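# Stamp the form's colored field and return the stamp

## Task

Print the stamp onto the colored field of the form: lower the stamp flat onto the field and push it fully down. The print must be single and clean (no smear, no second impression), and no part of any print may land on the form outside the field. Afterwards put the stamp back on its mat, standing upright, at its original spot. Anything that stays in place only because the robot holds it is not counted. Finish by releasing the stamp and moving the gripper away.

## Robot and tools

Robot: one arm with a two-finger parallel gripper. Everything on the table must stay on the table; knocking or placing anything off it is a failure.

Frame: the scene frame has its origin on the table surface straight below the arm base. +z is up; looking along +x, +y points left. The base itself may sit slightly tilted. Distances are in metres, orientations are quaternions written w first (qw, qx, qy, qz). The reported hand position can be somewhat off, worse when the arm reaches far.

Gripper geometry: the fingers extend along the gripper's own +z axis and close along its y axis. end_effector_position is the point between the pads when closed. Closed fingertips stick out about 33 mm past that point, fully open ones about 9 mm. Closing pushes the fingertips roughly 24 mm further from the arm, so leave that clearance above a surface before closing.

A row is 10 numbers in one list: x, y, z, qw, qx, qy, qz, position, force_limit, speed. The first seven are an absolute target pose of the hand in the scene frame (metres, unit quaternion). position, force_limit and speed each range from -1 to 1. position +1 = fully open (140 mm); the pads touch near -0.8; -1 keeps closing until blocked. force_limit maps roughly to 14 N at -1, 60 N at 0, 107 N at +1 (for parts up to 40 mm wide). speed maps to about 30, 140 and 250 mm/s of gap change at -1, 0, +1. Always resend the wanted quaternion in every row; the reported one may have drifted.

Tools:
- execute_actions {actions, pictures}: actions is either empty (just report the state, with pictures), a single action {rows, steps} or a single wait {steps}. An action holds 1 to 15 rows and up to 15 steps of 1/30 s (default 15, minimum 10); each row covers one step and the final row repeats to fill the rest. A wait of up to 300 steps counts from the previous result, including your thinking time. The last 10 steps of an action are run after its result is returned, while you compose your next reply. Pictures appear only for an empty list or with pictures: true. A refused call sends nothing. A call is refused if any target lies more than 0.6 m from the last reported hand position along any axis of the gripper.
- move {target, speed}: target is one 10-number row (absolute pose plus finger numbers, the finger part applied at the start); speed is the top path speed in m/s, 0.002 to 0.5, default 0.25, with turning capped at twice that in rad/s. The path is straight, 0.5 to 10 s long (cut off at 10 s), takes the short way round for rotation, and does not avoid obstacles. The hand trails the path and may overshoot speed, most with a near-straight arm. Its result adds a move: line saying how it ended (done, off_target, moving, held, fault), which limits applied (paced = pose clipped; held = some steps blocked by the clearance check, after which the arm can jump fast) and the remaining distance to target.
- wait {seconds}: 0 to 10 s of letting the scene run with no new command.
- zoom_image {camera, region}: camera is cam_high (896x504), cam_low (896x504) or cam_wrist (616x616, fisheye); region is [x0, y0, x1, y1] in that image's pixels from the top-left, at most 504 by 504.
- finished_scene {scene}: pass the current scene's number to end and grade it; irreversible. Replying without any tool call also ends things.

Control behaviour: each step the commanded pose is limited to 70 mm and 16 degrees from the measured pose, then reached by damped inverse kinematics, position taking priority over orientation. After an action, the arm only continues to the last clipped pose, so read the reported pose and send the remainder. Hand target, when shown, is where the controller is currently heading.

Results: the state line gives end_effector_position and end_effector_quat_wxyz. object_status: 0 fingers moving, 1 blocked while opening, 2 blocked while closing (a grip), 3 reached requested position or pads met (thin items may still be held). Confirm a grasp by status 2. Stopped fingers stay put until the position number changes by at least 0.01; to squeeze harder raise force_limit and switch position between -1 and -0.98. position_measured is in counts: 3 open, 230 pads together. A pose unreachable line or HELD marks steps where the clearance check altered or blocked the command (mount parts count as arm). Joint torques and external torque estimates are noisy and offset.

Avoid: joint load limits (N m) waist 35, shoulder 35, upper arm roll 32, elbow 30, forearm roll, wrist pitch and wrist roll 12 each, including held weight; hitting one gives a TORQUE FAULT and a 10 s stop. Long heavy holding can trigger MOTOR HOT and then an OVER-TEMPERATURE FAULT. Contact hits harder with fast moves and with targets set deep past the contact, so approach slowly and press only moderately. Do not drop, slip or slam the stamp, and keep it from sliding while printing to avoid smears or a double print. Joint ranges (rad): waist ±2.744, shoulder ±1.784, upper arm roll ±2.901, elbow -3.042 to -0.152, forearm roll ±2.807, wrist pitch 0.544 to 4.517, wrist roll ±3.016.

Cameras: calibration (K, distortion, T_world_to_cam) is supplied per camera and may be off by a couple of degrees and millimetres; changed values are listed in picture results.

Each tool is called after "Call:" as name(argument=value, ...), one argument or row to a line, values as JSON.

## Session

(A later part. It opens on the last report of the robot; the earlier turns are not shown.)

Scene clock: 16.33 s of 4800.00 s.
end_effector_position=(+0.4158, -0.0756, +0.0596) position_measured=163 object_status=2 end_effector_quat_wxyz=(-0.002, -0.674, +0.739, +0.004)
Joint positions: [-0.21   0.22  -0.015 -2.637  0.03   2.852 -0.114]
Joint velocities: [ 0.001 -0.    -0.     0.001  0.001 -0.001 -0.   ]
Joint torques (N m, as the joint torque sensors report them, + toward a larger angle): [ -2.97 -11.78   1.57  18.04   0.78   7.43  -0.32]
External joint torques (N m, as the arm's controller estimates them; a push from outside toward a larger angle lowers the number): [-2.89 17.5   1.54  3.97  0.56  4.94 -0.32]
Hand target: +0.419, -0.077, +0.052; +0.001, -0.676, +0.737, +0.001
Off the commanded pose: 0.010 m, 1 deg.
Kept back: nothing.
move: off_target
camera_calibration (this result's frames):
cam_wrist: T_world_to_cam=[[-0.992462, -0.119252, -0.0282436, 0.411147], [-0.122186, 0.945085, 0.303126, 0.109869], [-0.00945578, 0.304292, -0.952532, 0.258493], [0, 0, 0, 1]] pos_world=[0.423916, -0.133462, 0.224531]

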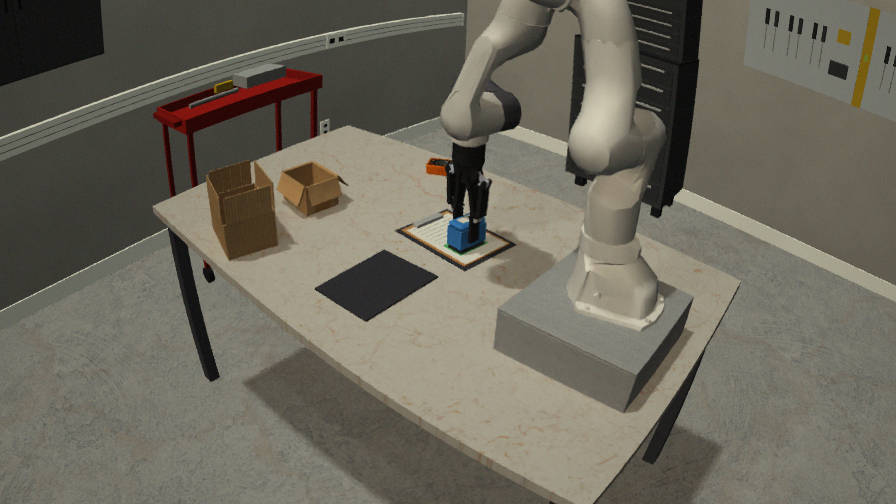

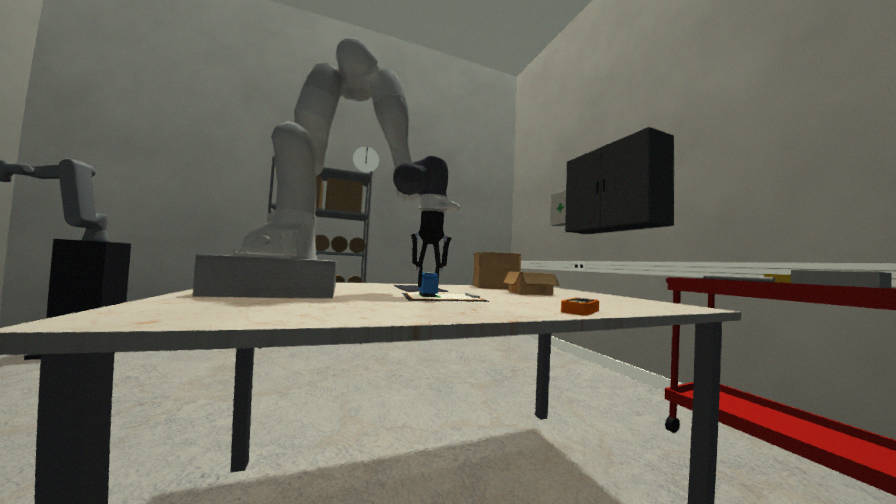

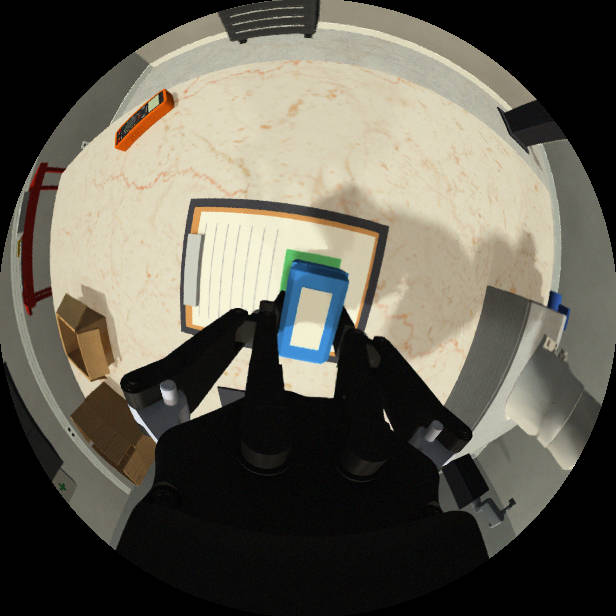

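Call:
move(
  target=[0.416,-0.076,0.125,0,-0.676,0.737,0,-1,0.5,-0.5],
  speed=0.04,
)

Call:
move(
  target=[0.458,0.191,0.115,0,-0.793,0.609,0,-1,0.5,-0.5],
)

Call:
move(
  target=[0.457,0.191,0.085,0,-0.793,0.609,0,-1,0.5,-0.5],
  speed=0.03,
)

Call:
move(
  target=[0.456,0.191,0.085,0,-0.793,0.609,0,0.5,0.5,0],
)

Call:
move(
  target=[0.456,0.191,0.25,0,-0.793,0.609,0,0.5,0.5,0],
)

Call:
finished_scene(
  scene=2,
)

Scene clock: 18.90 s of 4800.00 s.
end_effector_position=(+0.4178, -0.0759, +0.1247) position_measured=163 object_status=2 end_effector_quat_wxyz=(+0.000, +0.678, -0.735, +0.002)
Joint positions: [-0.21   0.017 -0.017 -2.657  0.     2.68  -0.1  ]
Joint velocities: [-0.     0.    -0.001 -0.001 -0.    -0.011  0.004]
Joint torques (N m, as the joint torque sensors report them, + toward a larger angle): [ -2.53 -26.29  -0.75  15.19  -0.25   2.17   0.22]
External joint torques (N m, as the arm's controller estimates them; a push from outside toward a larger angle lowers the number): [-2.44 -0.64 -0.67 -1.97 -0.62 -0.33  0.22]
Hand target: +0.416, -0.077, +0.125; +0.002, +0.676, -0.737, +0.001
Off the commanded pose: 0.002 m, 0 deg.
Kept back: nothing.
move: done
camera_calibration (this result's frames):
cam_wrist: T_world_to_cam=[[-0.990659, -0.131205, -0.0371418, 0.414398], [-0.136314, 0.945736, 0.294959, 0.0976938], [-0.00357376, 0.297267, -0.954788, 0.317843], [0, 0, 0, 1]] pos_world=[0.424981, -0.132506, 0.290048]

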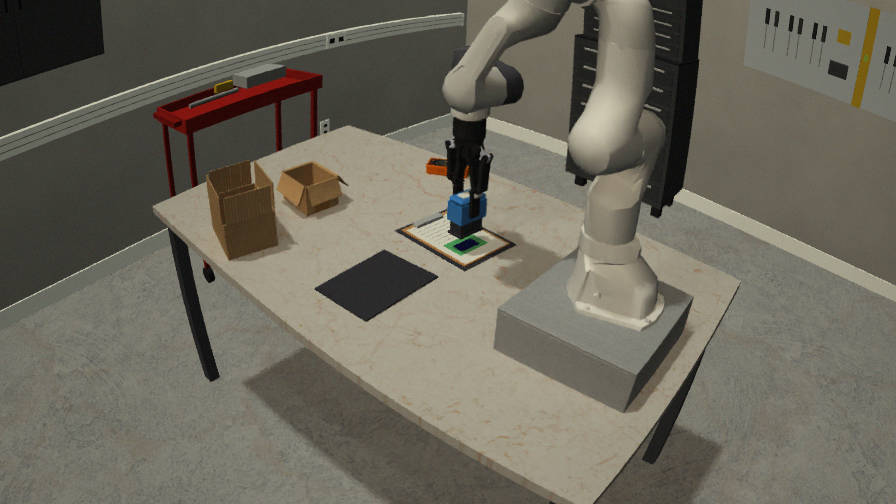

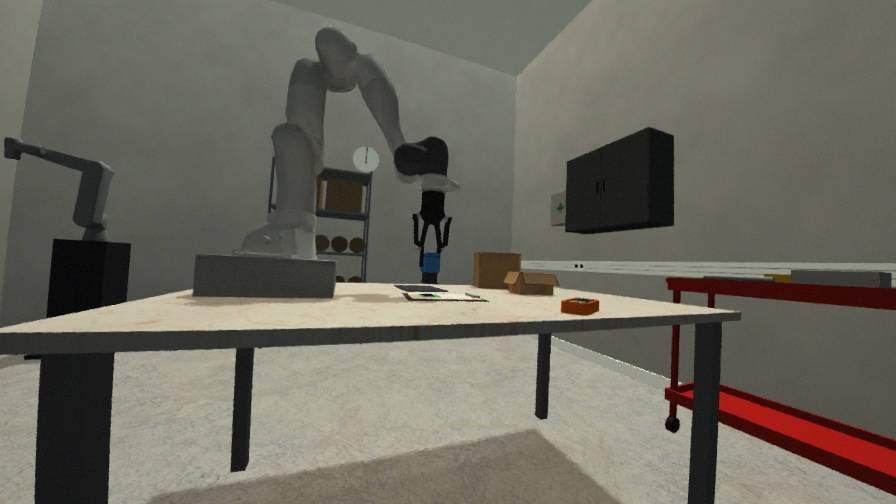

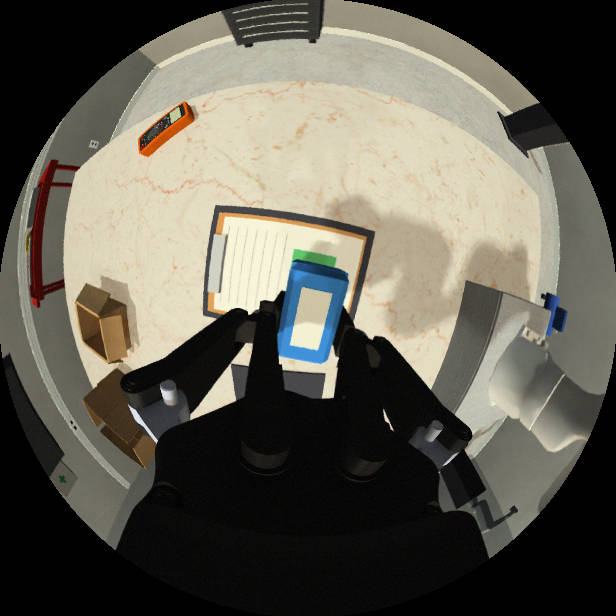

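Scene clock: 20.70 s of 4800.00 s.
end_effector_position=(+0.4534, +0.1930, +0.1142) position_measured=163 object_status=2 end_effector_quat_wxyz=(-0.003, +0.797, -0.604, -0.003)
Joint positions: [ 0.141  0.201  0.201 -2.433 -0.063  2.637  0.168]
Joint velocities: [ 0.004 -0.001 -0.003  0.    -0.002 -0.004  0.032]
Joint torques (N m, as the joint torque sensors report them, + toward a larger angle): [  0.85 -30.66   0.3   19.44  -0.4    2.18   0.31]
External joint torques (N m, as the arm's controller estimates them; a push from outside toward a larger angle lowers the number): [ 0.83  0.99 -1.07  1.65 -0.77 -0.31  0.31]
Hand target: +0.455, +0.193, +0.115; -0.003, +0.793, -0.609, -0.002
Off the commanded pose: 0.005 m, 1 deg.
Kept back: nothing.
move: off_target
camera_calibration (this result's frames):
cam_wrist: T_world_to_cam=[[-0.884473, -0.464956, -0.0390338, 0.501021], [-0.453445, 0.83682, 0.306788, 0.0147177], [-0.109979, 0.289045, -0.950977, 0.27747], [0, 0, 0, 1]] pos_world=[0.480329, 0.140435, 0.278909]

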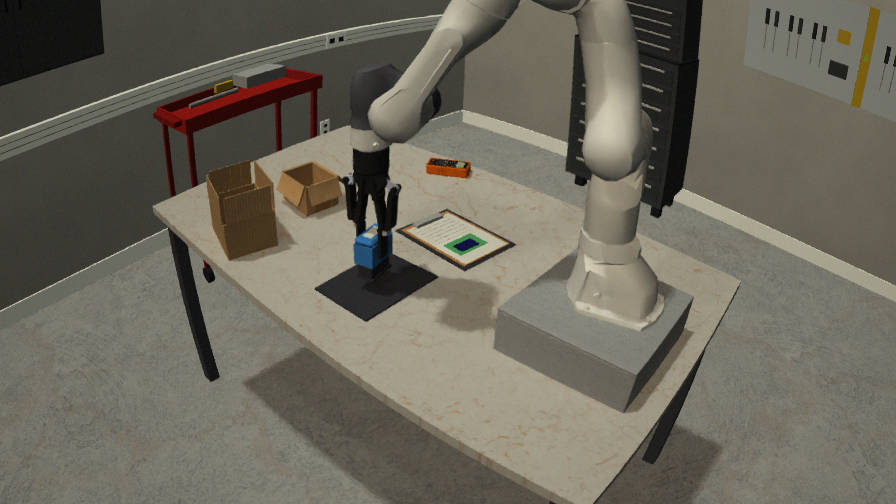

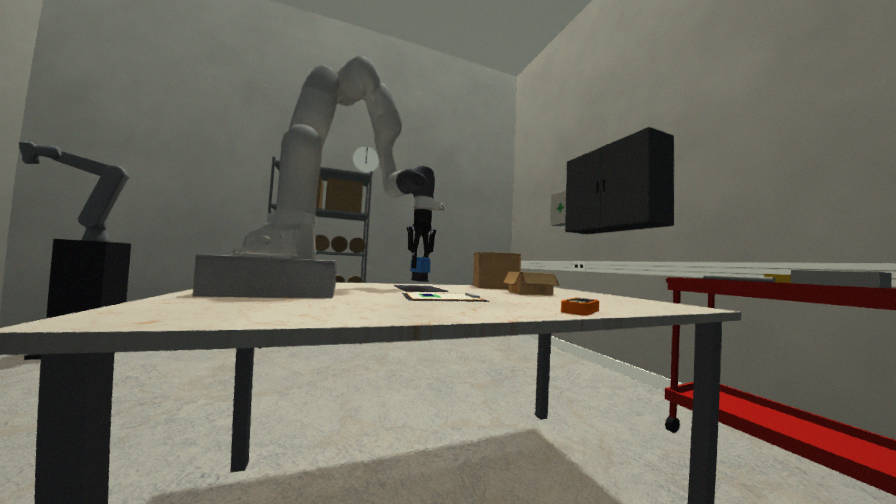

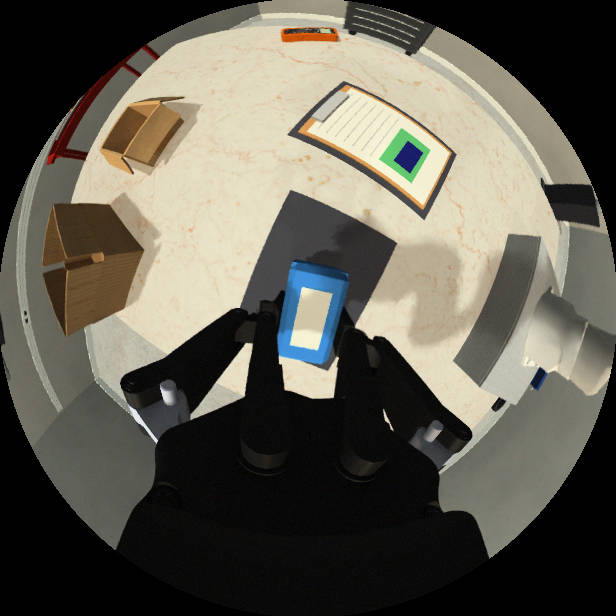

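Scene clock: 21.90 s of 4800.00 s.
end_effector_position=(+0.4529, +0.1907, +0.0847) position_measured=163 object_status=2 end_effector_quat_wxyz=(+0.003, +0.796, -0.606, -0.004)
Joint positions: [ 0.157  0.28   0.178 -2.421 -0.104  2.69   0.201]
Joint velocities: [ 0.006 -0.001 -0.005  0.004 -0.005  0.01   0.021]
Joint torques (N m, as the joint torque sensors report them, + toward a larger angle): [  0.07 -31.57  -0.06  18.04  -0.56   3.48   0.37]
External joint torques (N m, as the arm's controller estimates them; a push from outside toward a larger angle lowers the number): [ 0.21  1.61 -1.64  1.36 -0.9   1.03  0.37]
Hand target: +0.457, +0.192, +0.085; -0.001, +0.793, -0.609, -0.001
Off the commanded pose: 0.004 m, 1 deg.
Kept back: nothing.
move: off_target
camera_calibration (this result's frames):
cam_wrist: T_world_to_cam=[[-0.8865, -0.461936, -0.0270654, 0.497718], [-0.4477, 0.841454, 0.302522, 0.0223894], [-0.116972, 0.280303, -0.952758, 0.255019], [0, 0, 0, 1]] pos_world=[0.481081, 0.139591, 0.249669]

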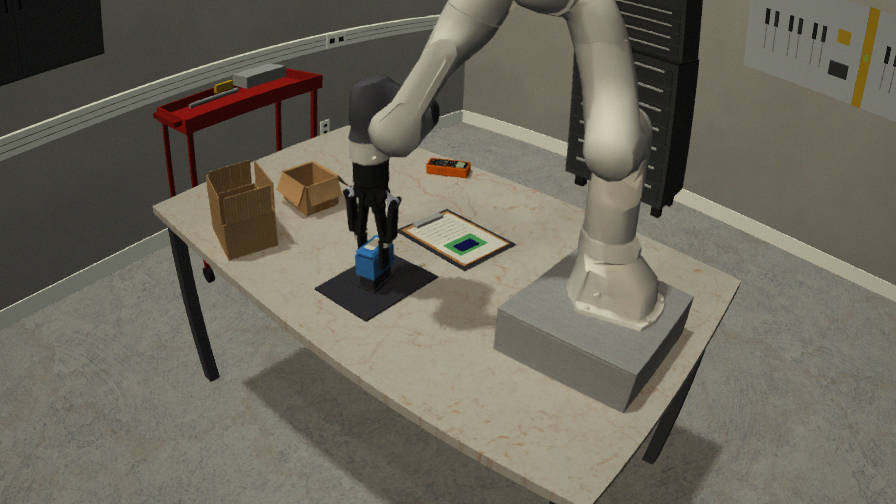

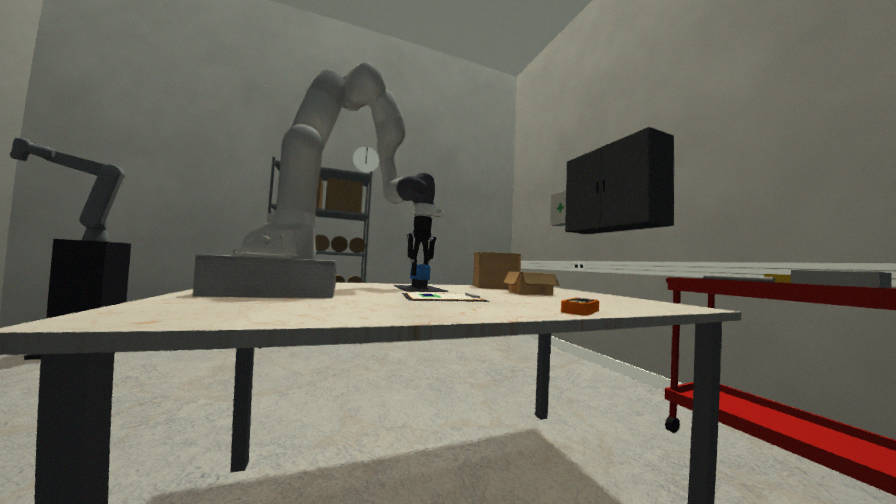

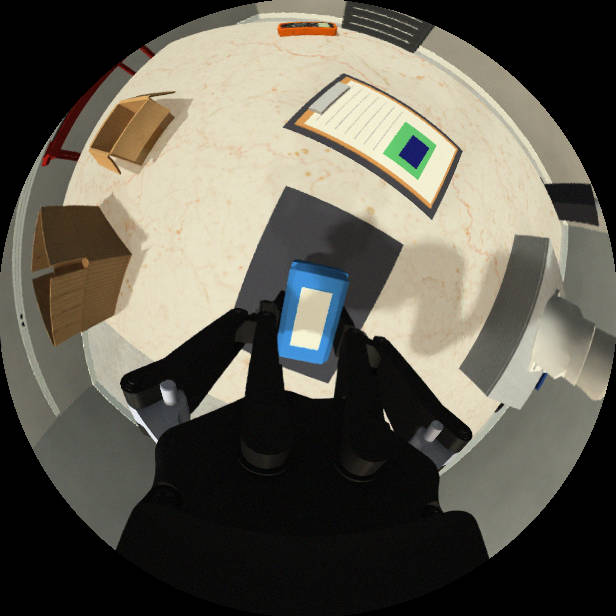

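Scene clock: 22.60 s of 4800.00 s.
end_effector_position=(+0.4550, +0.1910, +0.0852) position_measured=66 object_status=3 end_effector_quat_wxyz=(+0.001, +0.795, -0.607, -0.001)
Joint positions: [ 0.159  0.28   0.176 -2.421 -0.108  2.696  0.208]
Joint velocities: [ 0.     0.001  0.     0.002 -0.004  0.004  0.009]
Joint torques (N m, as the joint torque sensors report them, + toward a larger angle): [  0.41 -31.55   0.31  17.17  -0.32   2.76   0.33]
External joint torques (N m, as the arm's controller estimates them; a push from outside toward a larger angle lowers the number): [ 0.4   1.6  -1.4   0.4  -0.66  0.27  0.33]
Hand target: +0.456, +0.191, +0.085; +0.000, +0.793, -0.609, -0.000
Off the commanded pose: 0.001 m, 0 deg.
Kept back: nothing.
move: done
camera_calibration (this result's frames):
cam_wrist: T_world_to_cam=[[-0.887852, -0.458929, -0.0332234, 0.500241], [-0.446872, 0.842813, 0.299952, 0.0225342], [-0.109655, 0.28116, -0.953376, 0.252174], [0, 0, 0, 1]] pos_world=[0.481862, 0.139682, 0.250277]

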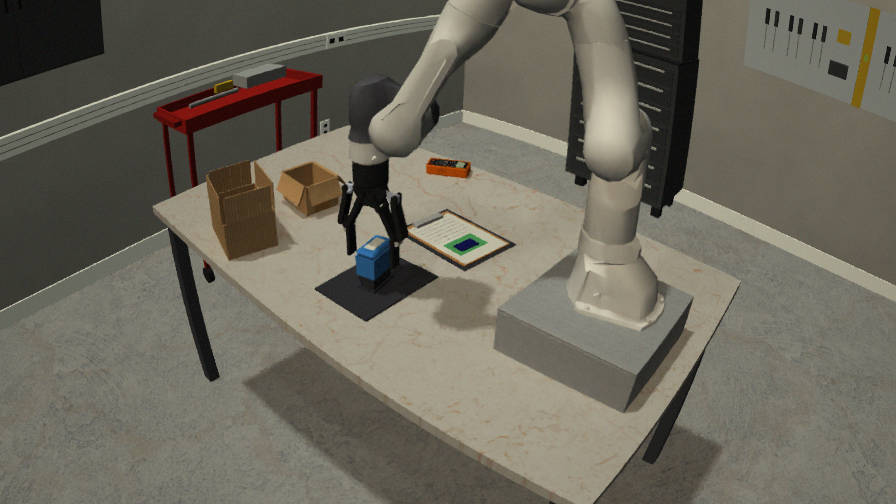

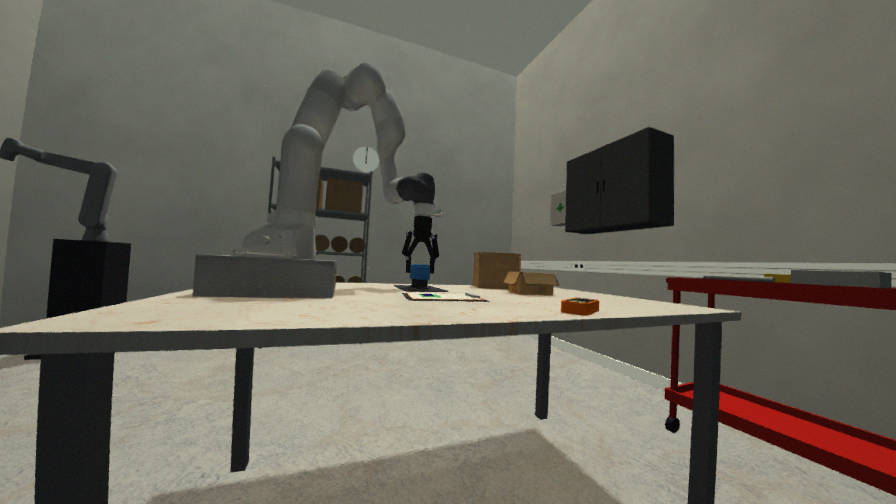

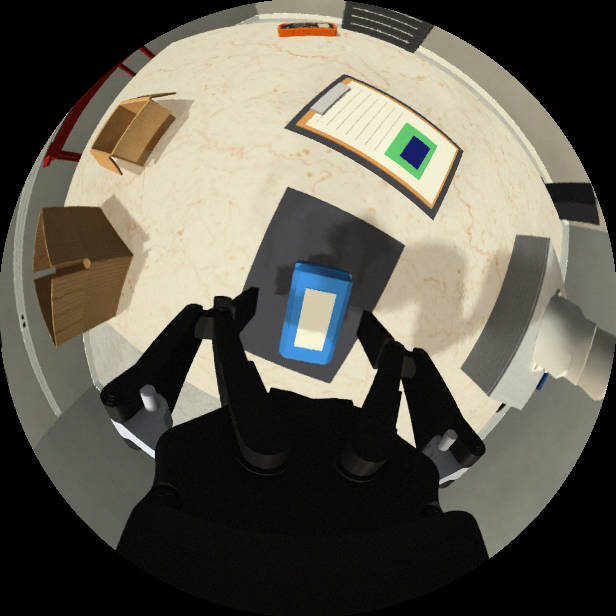

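Scene clock: 24.03 s of 4800.00 s.
end_effector_position=(+0.4585, +0.1894, +0.2495) position_measured=66 object_status=3 end_effector_quat_wxyz=(+0.002, +0.792, -0.611, +0.005)
Joint positions: [ 0.151 -0.073  0.197 -2.349  0.005  2.285  0.136]
Joint velocities: [ 0.     0.002  0.001 -0.     0.001 -0.01  -0.009]
Joint torques (N m, as the joint torque sensors report them, + toward a larger angle): [ -0.9  -25.67  -0.75  22.34   1.07   2.27  -0.11]
External joint torques (N m, as the arm's controller estimates them; a push from outside toward a larger angle lowers the number): [-0.97  1.27 -0.35  0.01  0.47 -0.23 -0.11]
Hand target: +0.458, +0.189, +0.249; +0.003, +0.793, -0.610, +0.004
Off the commanded pose: 0.003 m, 1 deg.
Kept back: nothing.
move: done
camera_calibration (this result's frames):
cam_wrist: T_world_to_cam=[[-0.891833, -0.450808, -0.0374919, 0.50949], [-0.441646, 0.849773, 0.28781, -0.0245534], [-0.0978875, 0.273237, -0.956953, 0.406627], [0, 0, 0, 1]] pos_world=[0.48334, 0.139441, 0.415291]

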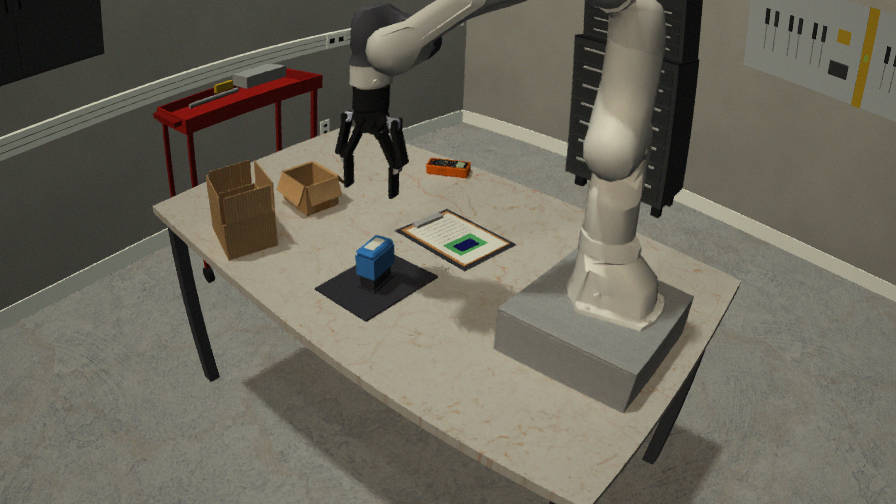

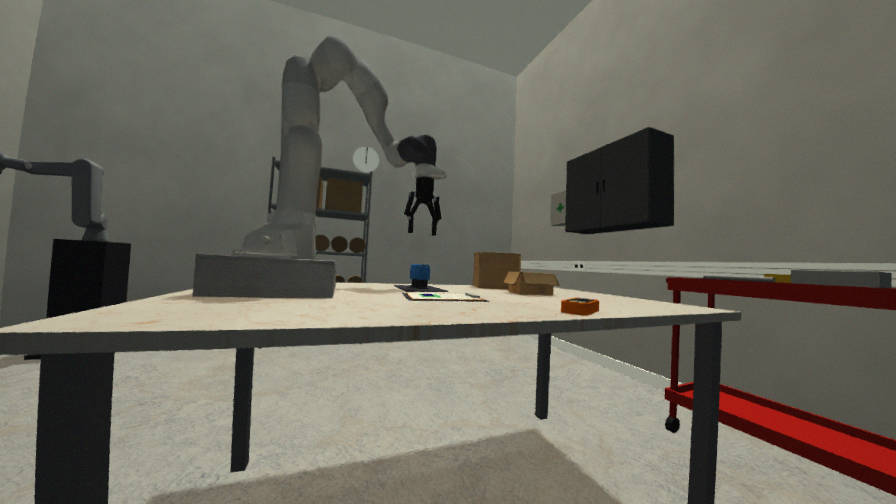

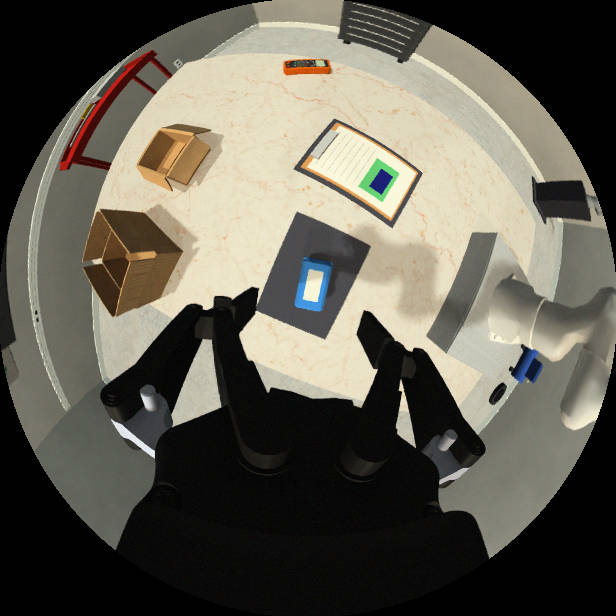

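The scene is finished: the task was done.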